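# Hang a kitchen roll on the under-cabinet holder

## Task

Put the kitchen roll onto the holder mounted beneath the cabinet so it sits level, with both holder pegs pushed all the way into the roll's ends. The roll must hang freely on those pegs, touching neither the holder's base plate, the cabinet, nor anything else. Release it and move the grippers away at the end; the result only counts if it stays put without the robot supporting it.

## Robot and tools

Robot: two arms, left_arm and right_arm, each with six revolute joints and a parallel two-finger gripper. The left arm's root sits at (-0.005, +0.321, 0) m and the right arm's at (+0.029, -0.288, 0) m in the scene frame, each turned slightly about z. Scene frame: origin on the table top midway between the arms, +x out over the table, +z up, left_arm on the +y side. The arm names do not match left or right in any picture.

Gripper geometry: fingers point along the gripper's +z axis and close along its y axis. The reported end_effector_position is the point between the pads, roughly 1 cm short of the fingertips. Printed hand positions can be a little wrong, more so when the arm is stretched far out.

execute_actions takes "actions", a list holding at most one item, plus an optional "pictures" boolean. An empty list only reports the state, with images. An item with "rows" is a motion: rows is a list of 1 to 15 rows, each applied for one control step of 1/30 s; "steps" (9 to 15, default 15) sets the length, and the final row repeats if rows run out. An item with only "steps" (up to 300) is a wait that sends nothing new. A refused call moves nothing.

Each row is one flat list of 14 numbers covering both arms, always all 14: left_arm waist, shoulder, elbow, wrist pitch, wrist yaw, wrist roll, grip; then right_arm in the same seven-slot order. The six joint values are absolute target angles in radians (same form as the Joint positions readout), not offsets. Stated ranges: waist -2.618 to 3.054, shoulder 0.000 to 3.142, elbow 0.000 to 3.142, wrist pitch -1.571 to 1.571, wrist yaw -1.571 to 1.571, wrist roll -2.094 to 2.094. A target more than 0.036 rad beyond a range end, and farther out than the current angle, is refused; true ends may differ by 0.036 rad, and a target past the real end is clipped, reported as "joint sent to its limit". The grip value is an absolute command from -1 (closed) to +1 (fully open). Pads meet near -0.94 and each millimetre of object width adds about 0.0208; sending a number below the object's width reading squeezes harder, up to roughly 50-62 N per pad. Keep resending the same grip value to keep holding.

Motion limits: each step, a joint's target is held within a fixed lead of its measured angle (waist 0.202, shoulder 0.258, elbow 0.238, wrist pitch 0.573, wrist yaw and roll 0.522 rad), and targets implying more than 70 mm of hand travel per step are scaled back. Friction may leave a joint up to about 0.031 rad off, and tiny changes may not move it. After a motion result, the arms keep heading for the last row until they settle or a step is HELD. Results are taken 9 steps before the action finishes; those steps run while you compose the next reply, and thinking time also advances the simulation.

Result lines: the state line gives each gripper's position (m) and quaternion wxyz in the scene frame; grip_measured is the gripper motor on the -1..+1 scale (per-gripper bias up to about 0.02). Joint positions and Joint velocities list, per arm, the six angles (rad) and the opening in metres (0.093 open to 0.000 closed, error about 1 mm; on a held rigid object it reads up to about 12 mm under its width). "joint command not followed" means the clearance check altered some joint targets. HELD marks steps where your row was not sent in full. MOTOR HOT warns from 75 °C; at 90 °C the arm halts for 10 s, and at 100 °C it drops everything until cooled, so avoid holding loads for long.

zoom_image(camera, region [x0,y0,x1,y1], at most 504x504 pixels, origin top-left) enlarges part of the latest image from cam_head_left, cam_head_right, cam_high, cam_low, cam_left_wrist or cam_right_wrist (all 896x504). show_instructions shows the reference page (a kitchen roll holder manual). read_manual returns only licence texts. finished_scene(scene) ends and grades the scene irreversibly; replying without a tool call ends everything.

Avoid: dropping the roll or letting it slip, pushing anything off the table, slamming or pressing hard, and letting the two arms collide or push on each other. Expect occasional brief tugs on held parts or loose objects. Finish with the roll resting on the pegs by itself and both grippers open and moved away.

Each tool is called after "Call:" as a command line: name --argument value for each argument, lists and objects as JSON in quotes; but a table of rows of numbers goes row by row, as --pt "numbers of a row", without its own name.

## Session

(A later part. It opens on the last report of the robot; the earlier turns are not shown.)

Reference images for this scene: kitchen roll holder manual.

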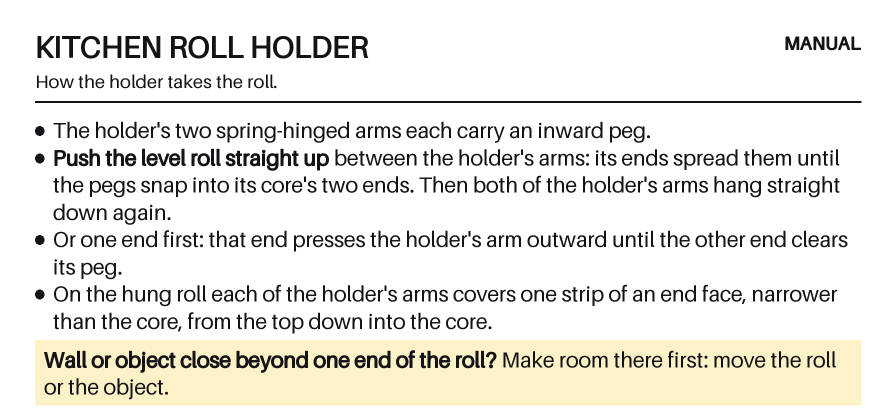

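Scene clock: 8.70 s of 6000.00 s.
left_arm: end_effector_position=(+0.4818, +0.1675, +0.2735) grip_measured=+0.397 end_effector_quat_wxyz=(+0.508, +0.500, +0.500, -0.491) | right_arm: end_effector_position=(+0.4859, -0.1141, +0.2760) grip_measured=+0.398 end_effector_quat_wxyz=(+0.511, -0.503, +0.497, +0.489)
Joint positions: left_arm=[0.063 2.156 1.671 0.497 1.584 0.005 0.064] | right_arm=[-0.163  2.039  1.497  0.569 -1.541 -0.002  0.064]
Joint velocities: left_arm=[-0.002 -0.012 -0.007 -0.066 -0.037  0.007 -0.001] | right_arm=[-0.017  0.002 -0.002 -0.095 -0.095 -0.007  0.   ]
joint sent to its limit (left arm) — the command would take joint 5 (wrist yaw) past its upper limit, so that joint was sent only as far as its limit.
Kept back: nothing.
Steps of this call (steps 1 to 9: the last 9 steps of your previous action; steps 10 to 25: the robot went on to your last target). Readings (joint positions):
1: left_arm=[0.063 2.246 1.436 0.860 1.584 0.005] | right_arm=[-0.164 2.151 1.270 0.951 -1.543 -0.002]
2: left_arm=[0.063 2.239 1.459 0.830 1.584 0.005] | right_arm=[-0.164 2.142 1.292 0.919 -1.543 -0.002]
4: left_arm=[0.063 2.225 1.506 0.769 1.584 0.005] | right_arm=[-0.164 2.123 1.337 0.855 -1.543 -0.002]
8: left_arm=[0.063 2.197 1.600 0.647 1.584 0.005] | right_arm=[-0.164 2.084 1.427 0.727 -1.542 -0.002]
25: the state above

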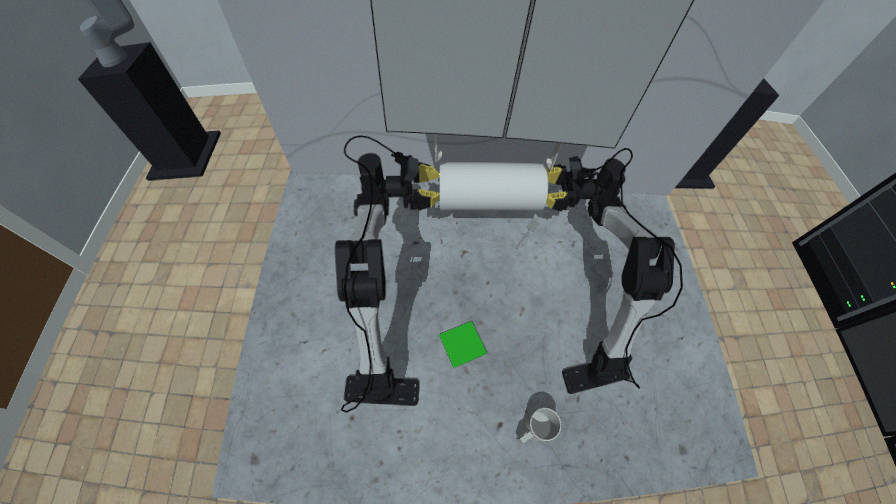

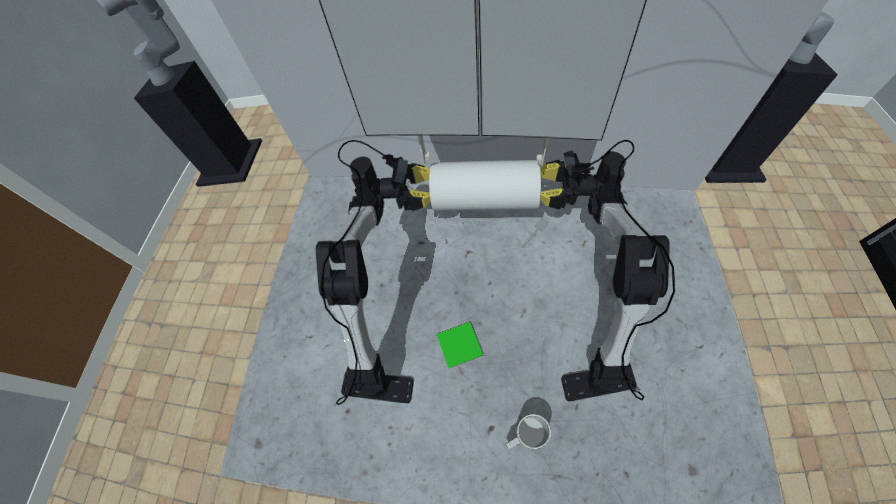

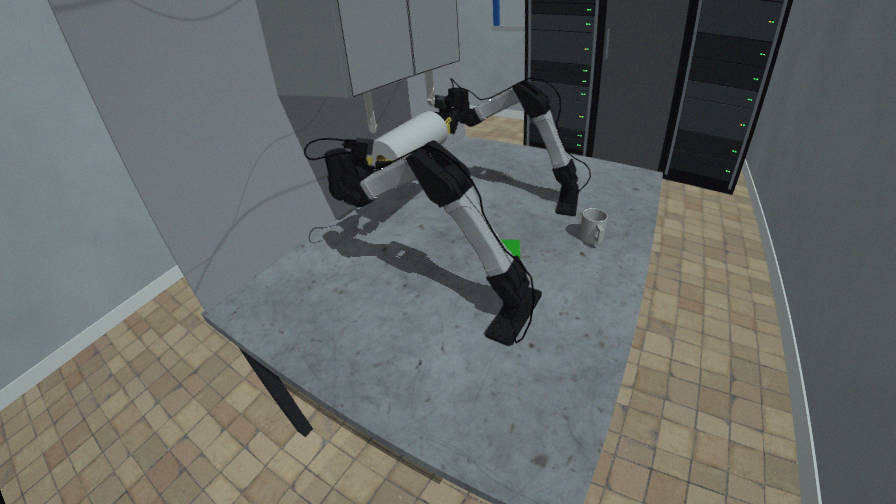

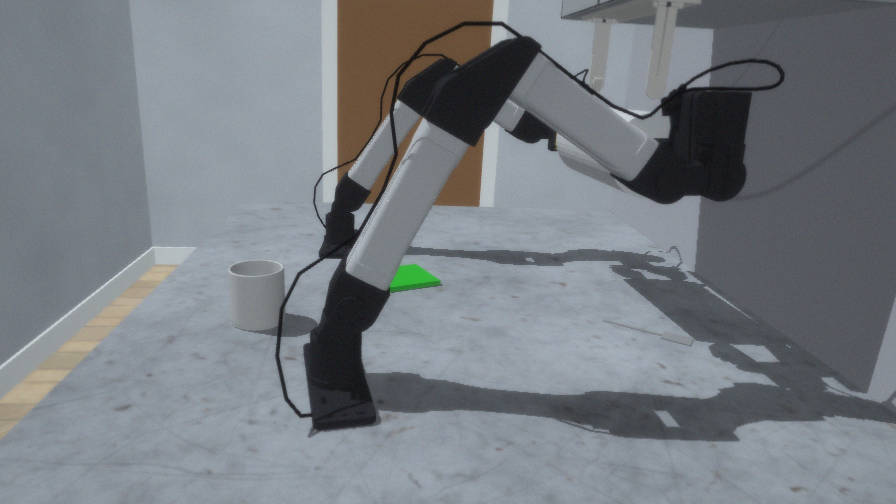

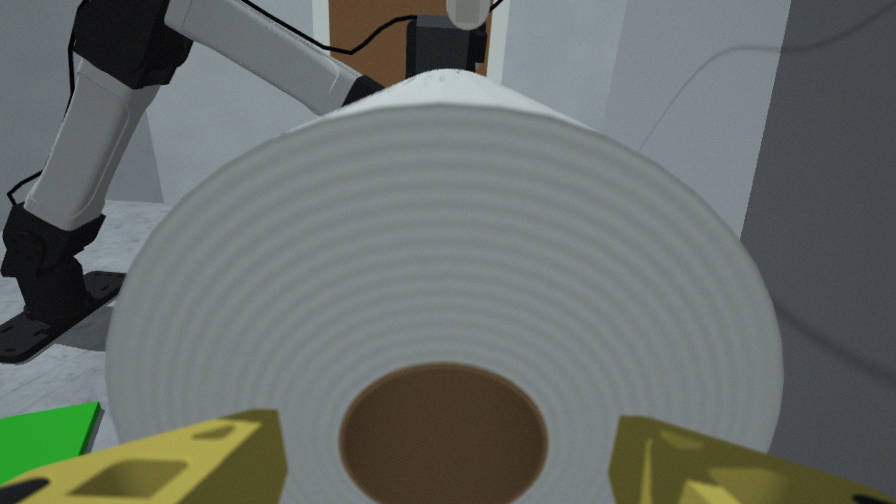

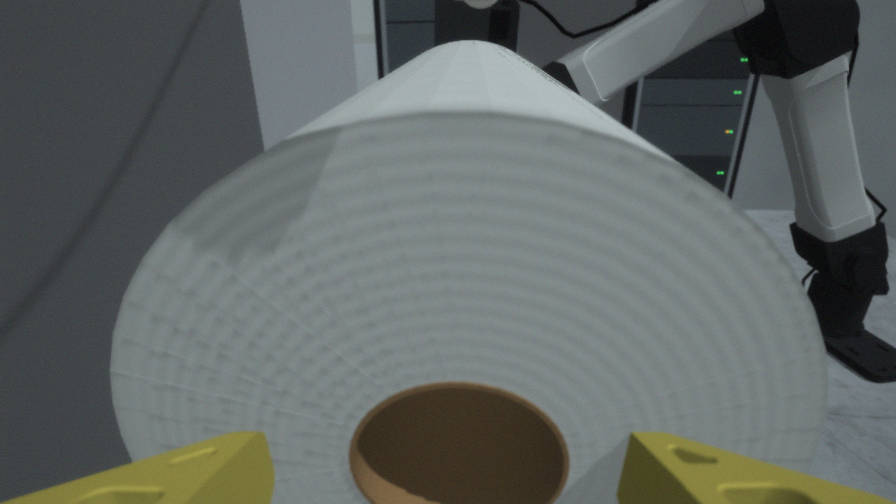

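Call:
execute_actions --actions '[{"rows":[[-0.005,2.17,1.705,0.47,1.6,0,0.4,-0.065,2.02,1.515,0.54,-1.53,0,0.4],[-0.005,2.175,1.723,0.455,1.6,0,0.4,-0.06,2.015,1.521,0.53,-1.53,0,0.4],[-0.005,2.18,1.741,0.44,1.6,0,0.4,-0.055,2.01,1.527,0.52,-1.53,0,0.4],[-0.005,2.184,1.759,0.425,1.6,0,0.4,-0.055,2.005,1.533,0.51,-1.53,0,0.4],[-0.005,2.188,1.777,0.41,1.6,0,0.4,-0.055,2.0,1.54,0.5,-1.53,0,0.4],[-0.005,2.19,1.795,0.395,1.6,0,0.4,-0.055,1.996,1.547,0.49,-1.53,0,0.4],[-0.005,2.19,1.813,0.38,1.6,0,0.4,-0.055,1.992,1.554,0.48,-1.53,0,0.4],[-0.005,2.19,1.831,0.365,1.6,0,0.4,-0.055,1.988,1.561,0.47,-1.53,0,0.4],[-0.005,2.19,1.849,0.35,1.6,0,0.4,-0.055,1.984,1.568,0.46,-1.53,0,0.4],[-0.005,2.19,1.867,0.335,1.6,0,0.4,-0.055,1.98,1.575,0.45,-1.53,0,0.4]]}]'

Call:
execute_actions --actions '[{"steps":22}]' --pictures true

Scene clock: 9.70 s of 6000.00 s.
left_arm: end_effector_position=(+0.4913, +0.1710, +0.2759) grip_measured=+0.397 end_effector_quat_wxyz=(+0.505, +0.493, +0.506, -0.495) | right_arm: end_effector_position=(+0.4887, -0.1107, +0.2762) grip_measured=+0.398 end_effector_quat_wxyz=(+0.506, -0.491, +0.509, +0.494)
Joint positions: left_arm=[0.07  2.186 1.736 0.443 1.584 0.005 0.064] | right_arm=[-0.156  2.038  1.507  0.523 -1.52  -0.002  0.064]
Joint velocities: left_arm=[ 0.051  0.173  0.486 -0.403  0.037 -0.022 -0.   ] | right_arm=[ 0.037 -0.051  0.159 -0.344  0.154 -0.051 -0.   ]
joint sent to its limit (left arm) — the command would take joint 5 (wrist yaw) past its upper limit, so that joint was sent only as far as its limit.
Steps of this call (steps 1 to 24: the robot went on to your last target; steps 25 to 30: the first 6 steps of this action). Readings (joint positions):
25: left_arm=[0.063 2.156 1.672 0.490 1.584 0.005] | right_arm=[-0.162 2.039 1.497 0.562 -1.538 -0.002]
26: left_arm=[0.063 2.159 1.678 0.484 1.584 0.005] | right_arm=[-0.161 2.039 1.497 0.558 -1.536 -0.002]
28: left_arm=[0.066 2.173 1.703 0.466 1.584 0.005] | right_arm=[-0.159 2.039 1.498 0.544 -1.529 -0.002]
30: the state above

Scene clock: 10.43 s of 6000.00 s.
left_arm: end_effector_position=(+0.4980, +0.1723, +0.2982) grip_measured=+0.397 end_effector_quat_wxyz=(+0.504, +0.491, +0.508, -0.496) | right_arm: end_effector_position=(+0.4876, -0.1099, +0.3070) grip_measured=+0.398 end_effector_quat_wxyz=(+0.519, -0.492, +0.507, +0.481)
Joint positions: left_arm=[0.072 2.197 1.845 0.338 1.584 0.005 0.064] | right_arm=[-0.153  1.994  1.558  0.457 -1.496 -0.002  0.064]
Joint velocities: left_arm=[-0.002 -0.012 -0.022 -0.022 -0.037 -0.007  0.001] | right_arm=[ 0.007 -0.012 -0.017 -0.066  0.022 -0.007 -0.001]
joint sent to its limit (left arm) — the command would take joint 5 (wrist yaw) past its upper limit, so that joint was sent only as far as its limit.
Kept back: nothing.
Steps of this call (steps 1 to 9: the last 9 steps of your previous action; steps 10 to 22: the robot went on to your last target). Readings (joint positions):
1: left_arm=[0.071 2.191 1.753 0.430 1.584 0.005] | right_arm=[-0.154 2.035 1.513 0.513 -1.515 -0.002]
2: left_arm=[0.072 2.195 1.770 0.416 1.584 0.005] | right_arm=[-0.154 2.031 1.520 0.503 -1.512 -0.002]
4: left_arm=[0.072 2.197 1.805 0.388 1.584 0.005] | right_arm=[-0.153 2.020 1.535 0.485 -1.506 -0.002]
8: left_arm=[0.072 2.197 1.845 0.367 1.584 0.005] | right_arm=[-0.153 1.998 1.555 0.471 -1.498 -0.002]
22: the state above

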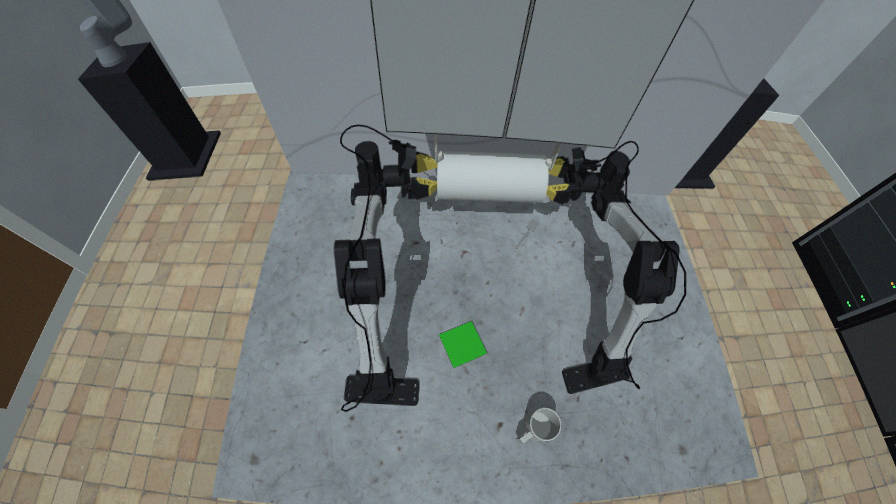

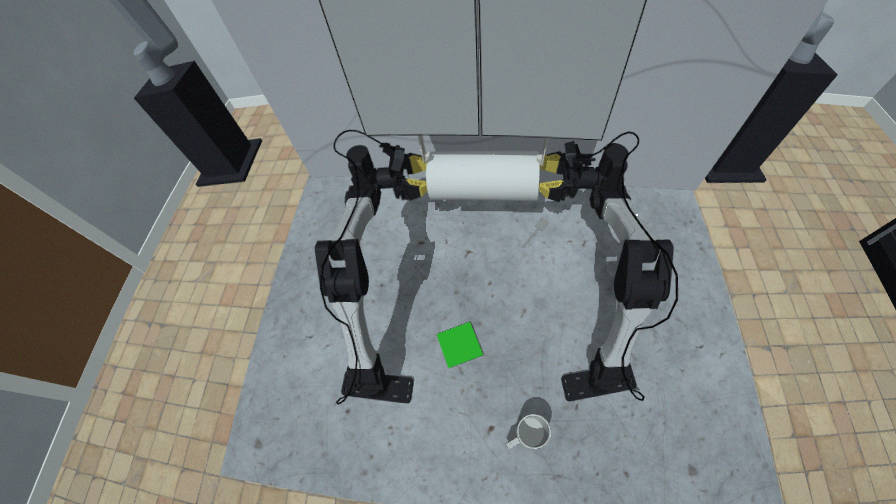

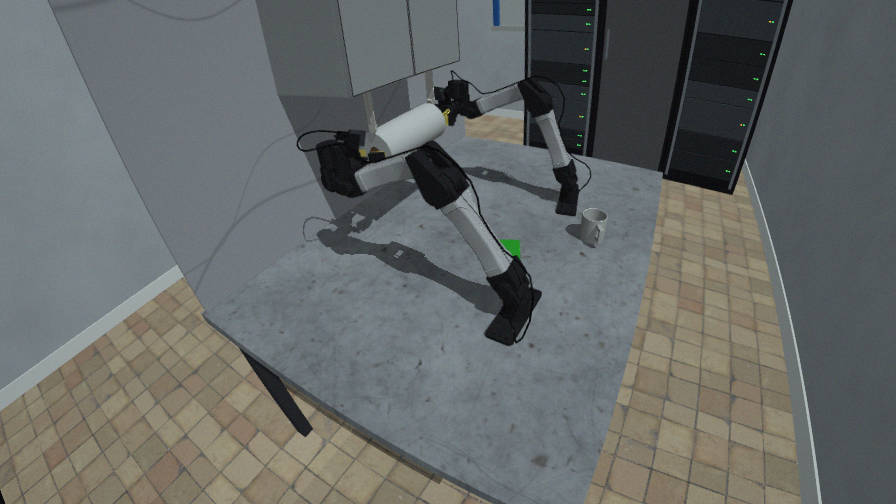

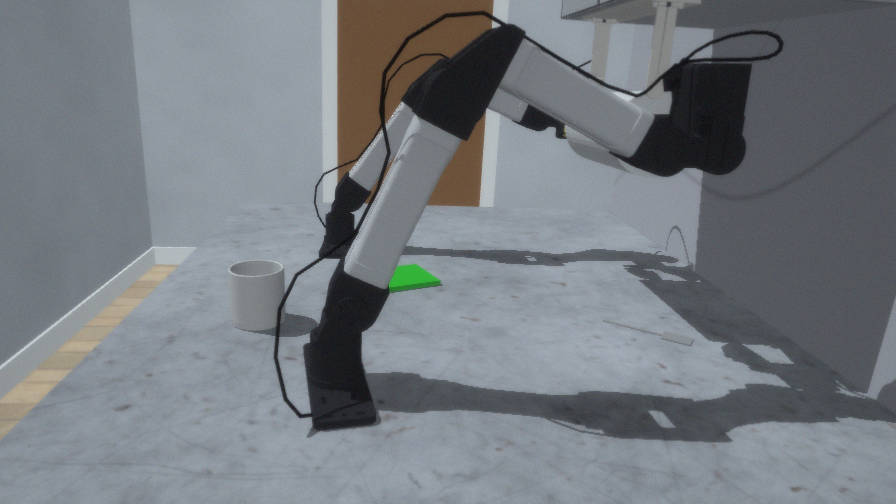

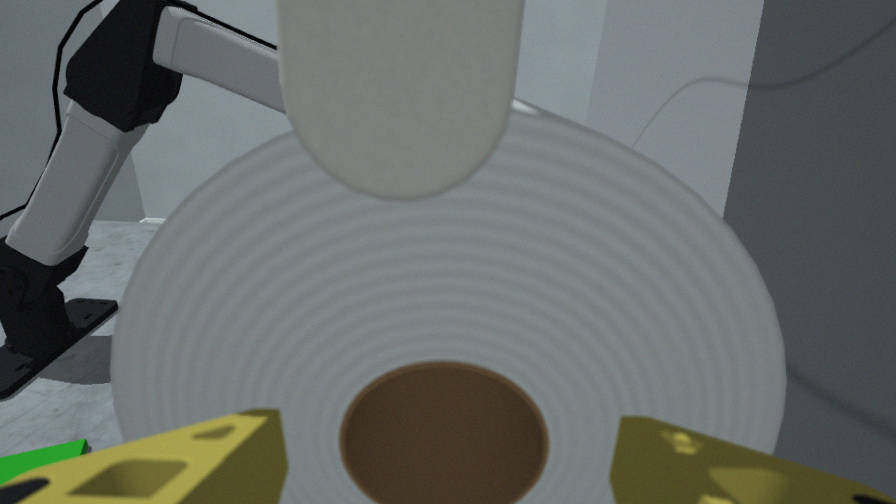

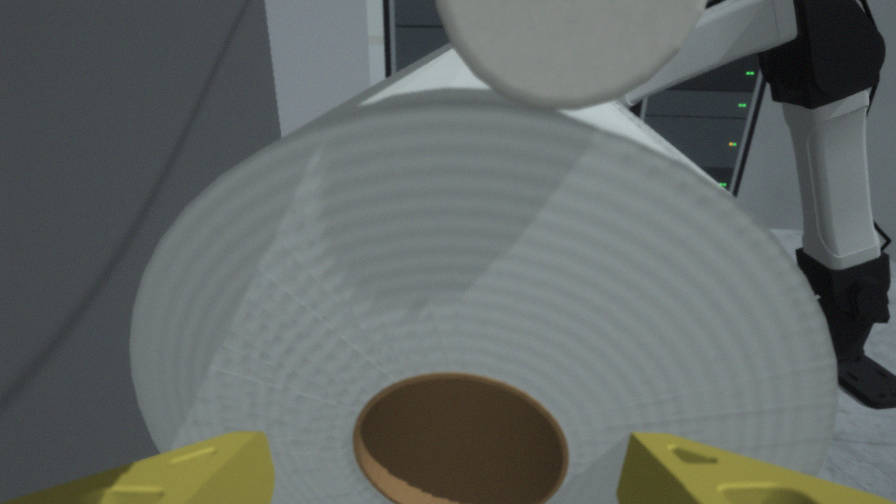

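Call:
execute_actions --actions '[{"rows":[[-0.025,2.19,1.867,0.335,1.6,0,0.4,-0.07,1.98,1.575,0.445,-1.53,0,0.4],[-0.025,2.19,1.867,0.335,1.6,0,0.4,-0.07,1.98,1.575,0.445,-1.53,0,0.4],[-0.025,2.19,1.867,0.335,1.6,0,0.4,-0.07,1.98,1.575,0.445,-1.53,0,0.4],[-0.025,2.18,1.867,0.335,1.6,0,0.4,-0.07,1.975,1.575,0.44,-1.53,0,0.4],[-0.025,2.17,1.867,0.33,1.6,0,0.4,-0.07,1.97,1.575,0.435,-1.53,0,0.4],[-0.025,2.16,1.867,0.325,1.6,0,0.4,-0.07,1.965,1.575,0.43,-1.53,0,0.4],[-0.025,2.15,1.867,0.315,1.6,0,0.4,-0.07,1.96,1.575,0.425,-1.53,0,0.4],[-0.025,2.14,1.867,0.31,1.6,0,0.4,-0.07,1.955,1.575,0.42,-1.53,0,0.4],[-0.025,2.13,1.867,0.3,1.6,0,0.4,-0.07,1.95,1.575,0.415,-1.53,0,0.4],[-0.025,2.12,1.867,0.295,1.6,0,0.4,-0.07,1.945,1.575,0.41,-1.53,0,0.4]]}]'

Call:
execute_actions --actions '[{"steps":22}]' --pictures true

Scene clock: 11.23 s of 6000.00 s.
left_arm: end_effector_position=(+0.4975, +0.1710, +0.2983) grip_measured=+0.397 end_effector_quat_wxyz=(+0.503, +0.491, +0.508, -0.497) | right_arm: end_effector_position=(+0.4879, -0.1106, +0.3063) grip_measured=+0.398 end_effector_quat_wxyz=(+0.517, -0.490, +0.510, +0.483)
Joint positions: left_arm=[0.07  2.196 1.845 0.335 1.584 0.005 0.064] | right_arm=[-0.155  1.994  1.558  0.448 -1.496 -0.002  0.064]
Joint velocities: left_arm=[-0.007 -0.012  0.012 -0.139  0.022 -0.022 -0.   ] | right_arm=[-0.022 -0.002  0.012 -0.11  -0.037 -0.022  0.001]
joint sent to its limit (left arm) — the command would take joint 5 (wrist yaw) past its upper limit, so that joint was sent only as far as its limit.
Steps of this call (steps 1 to 15: the robot went on to your last target; steps 16 to 18: nothing new was sent; steps 19 to 24: the first 6 steps of this action). Readings (joint positions):
19: left_arm=[0.071 2.197 1.845 0.337 1.584 0.005] | right_arm=[-0.153 1.994 1.558 0.455 -1.496 -0.002]
20: left_arm=[0.071 2.197 1.845 0.337 1.584 0.005] | right_arm=[-0.153 1.994 1.558 0.455 -1.496 -0.002]
22: left_arm=[0.070 2.197 1.845 0.337 1.584 0.005] | right_arm=[-0.154 1.994 1.558 0.452 -1.496 -0.002]
24: the state above

Scene clock: 11.97 s of 6000.00 s.
left_arm: end_effector_position=(+0.4868, +0.1706, +0.3212) grip_measured=+0.397 end_effector_quat_wxyz=(+0.506, +0.495, +0.505, -0.494) | right_arm: end_effector_position=(+0.4837, -0.1106, +0.3084) grip_measured=+0.398 end_effector_quat_wxyz=(+0.504, -0.481, +0.519, +0.495)
Joint positions: left_arm=[0.07  2.142 1.845 0.295 1.584 0.005 0.064] | right_arm=[-0.155  1.979  1.558  0.396 -1.503  0.004  0.064]
Joint velocities: left_arm=[ 0.002 -0.012 -0.002 -0.037  0.007  0.007 -0.   ] | right_arm=[-0.022 -0.007 -0.002 -0.125 -0.007 -0.125  0.   ]
joint sent to its limit (left arm) — the command would take joint 5 (wrist yaw) past its upper limit, so that joint was sent only as far as its limit.
Kept back: nothing.
Steps of this call (steps 1 to 9: the last 9 steps of your previous action; steps 10 to 22: the robot went on to your last target). Readings (joint positions):
1: left_arm=[0.070 2.195 1.845 0.330 1.584 0.005] | right_arm=[-0.155 1.993 1.558 0.444 -1.496 -0.002]
2: left_arm=[0.070 2.191 1.845 0.325 1.584 0.005] | right_arm=[-0.155 1.991 1.558 0.439 -1.496 -0.002]
4: left_arm=[0.070 2.178 1.845 0.312 1.584 0.005] | right_arm=[-0.155 1.984 1.558 0.427 -1.496 -0.001]
8: left_arm=[0.070 2.147 1.845 0.305 1.584 0.005] | right_arm=[-0.155 1.979 1.558 0.406 -1.498 0.001]
22: the state above

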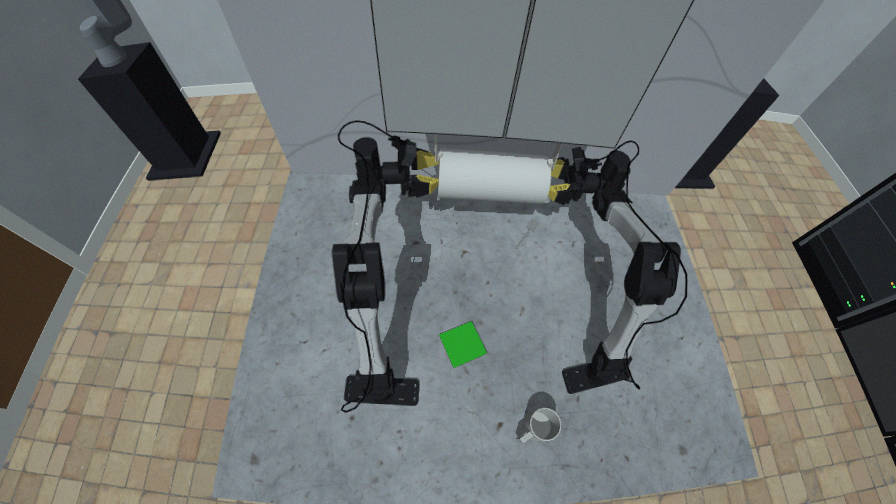

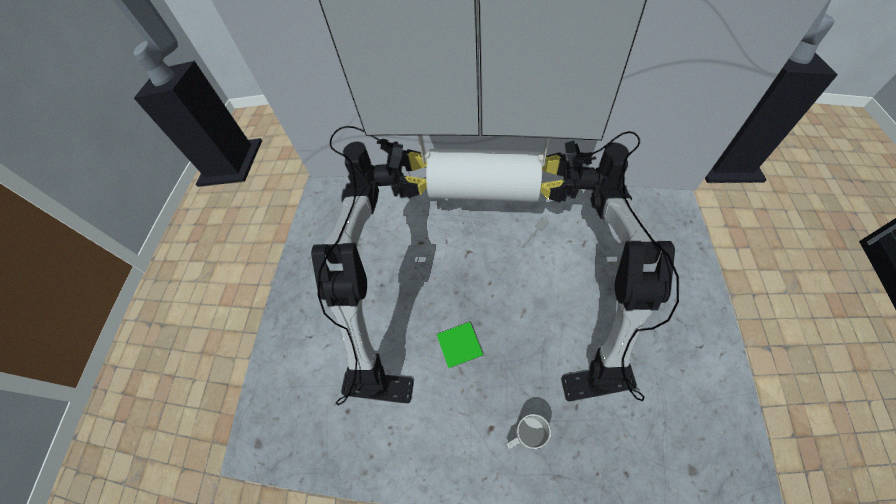

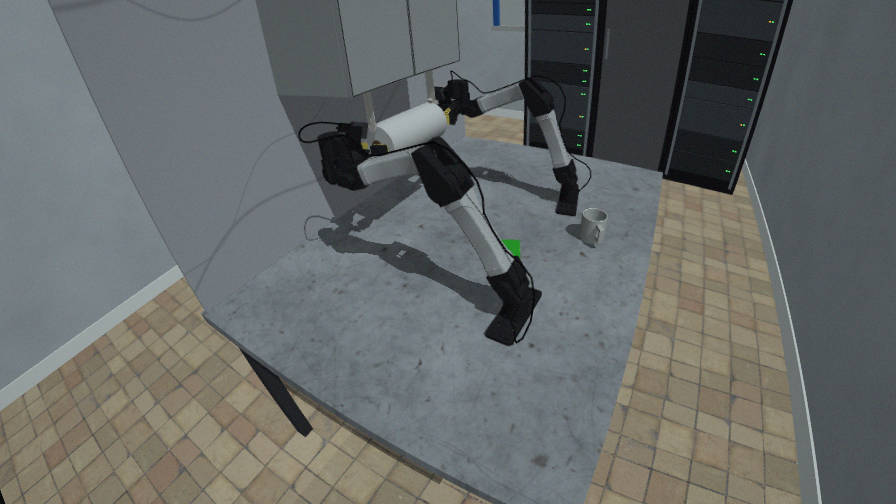

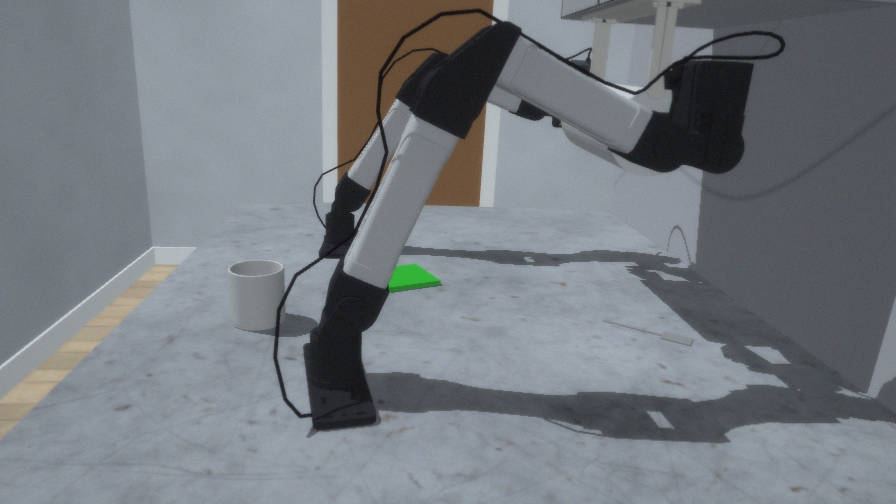

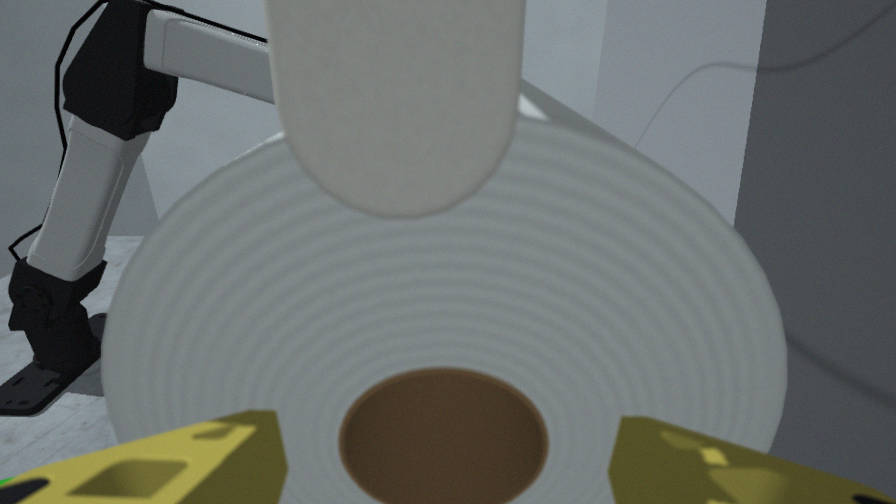

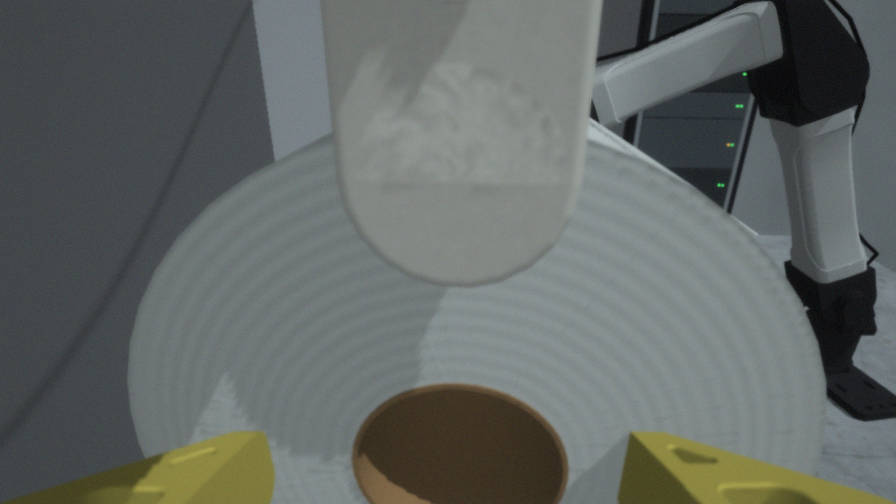

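Call:
execute_actions --actions '[{"rows":[[-0.035,2.125,1.875,0.29,1.6,0,0.4,-0.04,1.937,1.595,0.41,-1.53,0,0.4],[-0.035,2.125,1.885,0.28,1.6,0,0.4,-0.04,1.937,1.61,0.4,-1.53,0,0.4],[-0.035,2.125,1.9,0.265,1.6,0,0.4,-0.04,1.937,1.625,0.385,-1.53,0,0.4],[-0.035,2.125,1.917,0.248,1.6,0,0.4,-0.04,1.937,1.64,0.368,-1.53,0,0.4],[-0.035,2.125,1.935,0.231,1.6,0,0.4,-0.04,1.937,1.655,0.351,-1.53,0,0.4],[-0.035,2.125,1.953,0.214,1.6,0,0.4,-0.04,1.937,1.67,0.334,-1.53,0,0.4],[-0.035,2.13,1.971,0.197,1.6,0,0.4,-0.04,1.937,1.685,0.317,-1.53,0,0.4],[-0.035,2.13,1.989,0.18,1.6,0,0.4,-0.04,1.937,1.7,0.3,-1.53,0,0.4],[-0.035,2.13,2.007,0.163,1.6,0,0.4,-0.04,1.937,1.715,0.282,-1.53,0,0.4],[-0.035,2.135,2.025,0.146,1.6,0,0.4,-0.04,1.937,1.73,0.264,-1.53,0,0.4],[-0.035,2.135,2.043,0.128,1.6,0,0.4,-0.04,1.937,1.745,0.246,-1.53,0,0.4],[-0.035,2.135,2.061,0.11,1.6,0,0.4,-0.04,1.937,1.76,0.228,-1.53,0,0.4],[-0.035,2.14,2.079,0.092,1.6,0,0.4,-0.04,1.937,1.775,0.21,-1.53,0,0.4],[-0.035,2.14,2.097,0.074,1.6,0,0.4,-0.04,1.937,1.79,0.192,-1.53,0,0.4],[-0.035,2.14,2.115,0.057,1.6,0,0.4,-0.04,1.937,1.805,0.175,-1.53,0,0.4]]}]'

Call:
execute_actions --actions '[{"steps":25}]' --pictures true

Call:
zoom_image --camera "cam_head_left" --region '[390, 115, 600, 205]'

Scene clock: 13.30 s of 6000.00 s.
left_arm: end_effector_position=(+0.4879, +0.1705, +0.3285) grip_measured=+0.397 end_effector_quat_wxyz=(+0.504, +0.493, +0.507, -0.496) | right_arm: end_effector_position=(+0.4848, -0.1097, +0.3173) grip_measured=+0.398 end_effector_quat_wxyz=(+0.501, -0.479, +0.521, +0.498)
Joint positions: left_arm=[0.069 2.146 1.883 0.25  1.584 0.006 0.064] | right_arm=[-0.153  1.979  1.598  0.346 -1.504  0.004  0.064]
Joint velocities: left_arm=[-0.012  0.037  0.481 -0.359 -0.022 -0.022 -0.001] | right_arm=[-0.017  0.002  0.33  -0.447 -0.051 -0.022  0.   ]
joint sent to its limit (left arm) — the command would take joint 5 (wrist yaw) past its upper limit, so that joint was sent only as far as its limit.
Steps of this call (steps 1 to 15: the robot went on to your last target; steps 16 to 34: nothing new was sent; steps 35 to 40: the first 6 steps of this action). Readings (joint positions):
35: left_arm=[0.069 2.142 1.845 0.294 1.584 0.005] | right_arm=[-0.154 1.979 1.558 0.396 -1.503 0.004]
36: left_arm=[0.069 2.142 1.845 0.292 1.584 0.005] | right_arm=[-0.153 1.979 1.562 0.393 -1.503 0.004]
38: left_arm=[0.069 2.143 1.857 0.275 1.584 0.005] | right_arm=[-0.153 1.979 1.576 0.374 -1.504 0.004]
40: the state above

Scene clock: 14.13 s of 6000.00 s.
left_arm: end_effector_position=(+0.4833, +0.1707, +0.3844) grip_measured=+0.397 end_effector_quat_wxyz=(+0.511, +0.500, +0.500, -0.489) | right_arm: end_effector_position=(+0.4810, -0.1089, +0.3752) grip_measured=+0.398 end_effector_quat_wxyz=(+0.510, -0.489, +0.510, +0.490)
Joint positions: left_arm=[0.07  2.145 2.096 0.065 1.584 0.006 0.064] | right_arm=[-0.151  1.956  1.783  0.176 -1.504  0.004  0.064]
Joint velocities: left_arm=[-0.002 -0.002 -0.007 -0.022 -0.037 -0.007 -0.001] | right_arm=[-0.007 -0.022  0.002 -0.066  0.007 -0.022  0.001]
joint sent to its limit (left arm) — the command would take joint 5 (wrist yaw) past its upper limit, so that joint was sent only as far as its limit.
Kept back: nothing.
Steps of this call (steps 1 to 9: the last 9 steps of your previous action; steps 10 to 25: the robot went on to your last target). Readings (joint positions):
1: left_arm=[0.069 2.147 1.901 0.237 1.584 0.006] | right_arm=[-0.153 1.979 1.611 0.331 -1.504 0.004]
2: left_arm=[0.069 2.147 1.921 0.224 1.584 0.006] | right_arm=[-0.153 1.979 1.624 0.317 -1.504 0.004]
4: left_arm=[0.069 2.147 1.964 0.200 1.584 0.006] | right_arm=[-0.153 1.979 1.663 0.294 -1.504 0.004]
8: left_arm=[0.069 2.147 2.042 0.144 1.584 0.006] | right_arm=[-0.153 1.972 1.734 0.242 -1.505 0.004]
25: the state above

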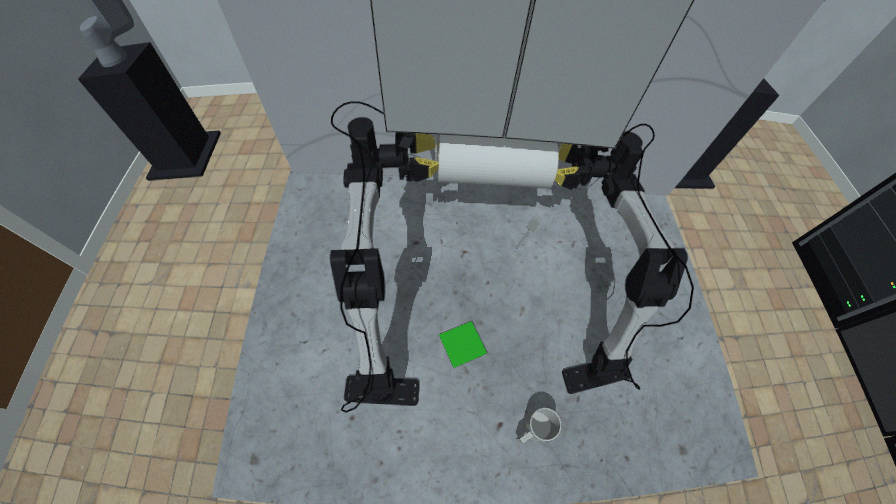

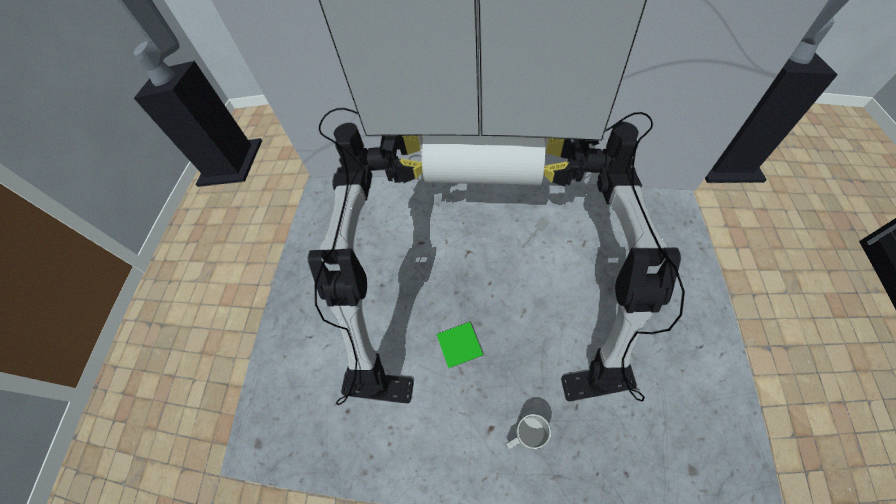

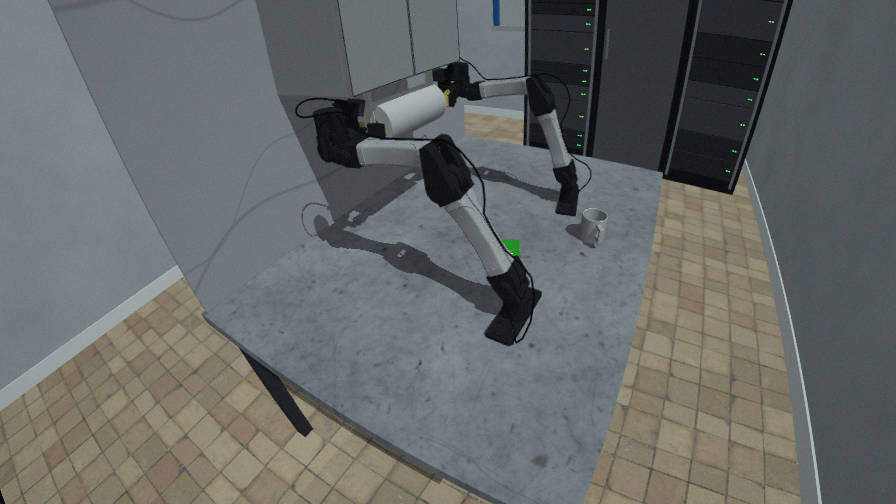

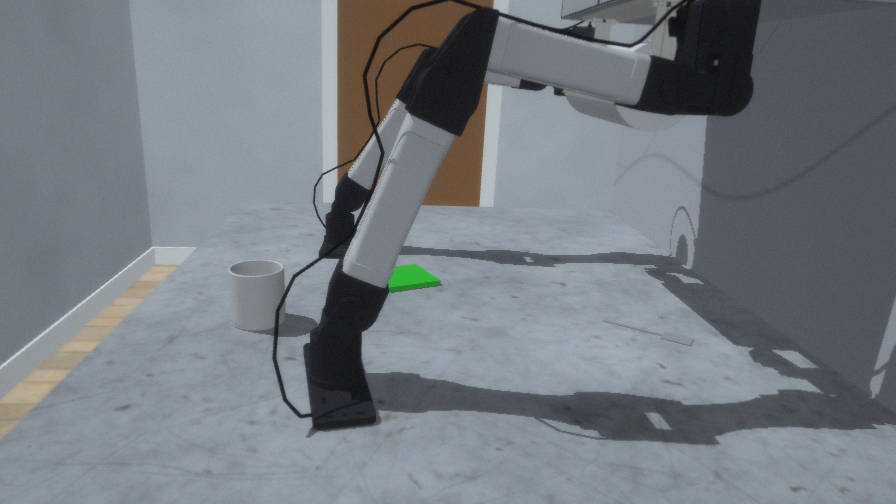

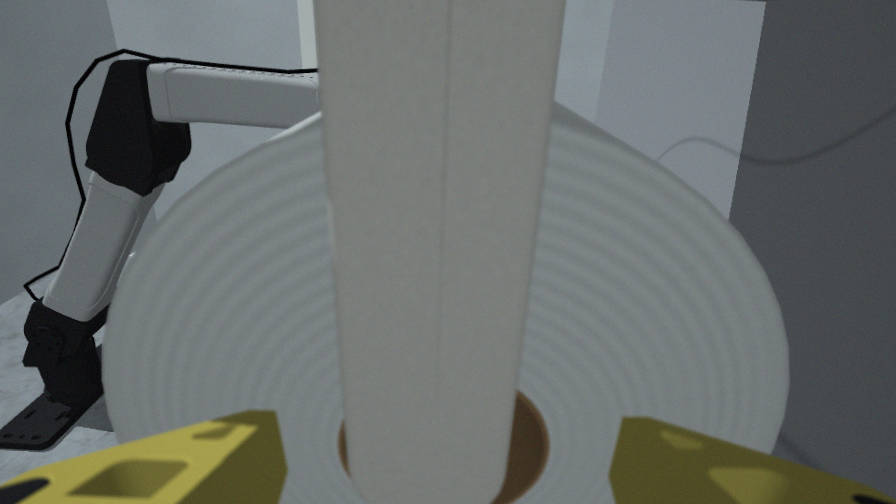

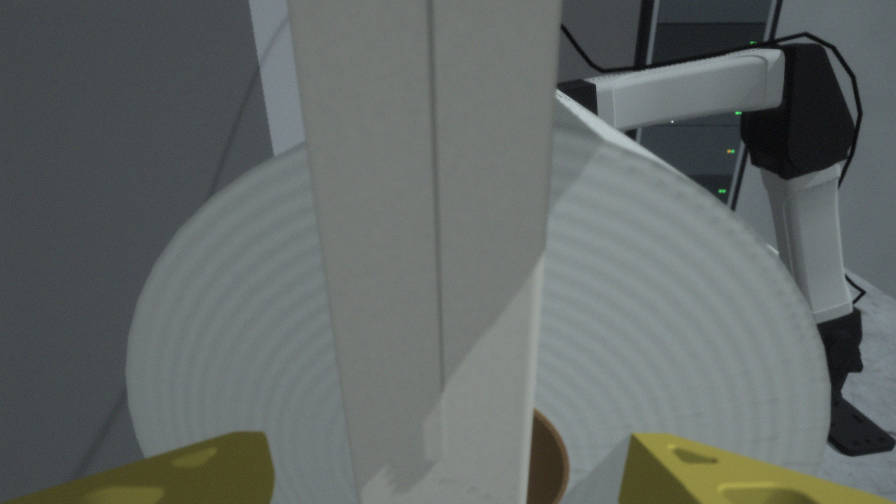

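Region (390, 115, 600, 205) of cam_head_left's 896x504 image, scaled by 2.400, with more detail than that image has; it fills the top 216 rows of this view, and the rest is white.

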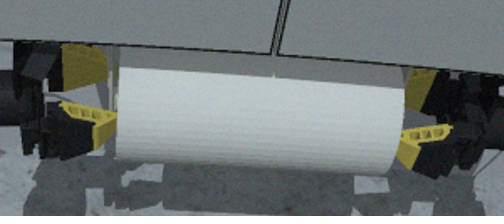

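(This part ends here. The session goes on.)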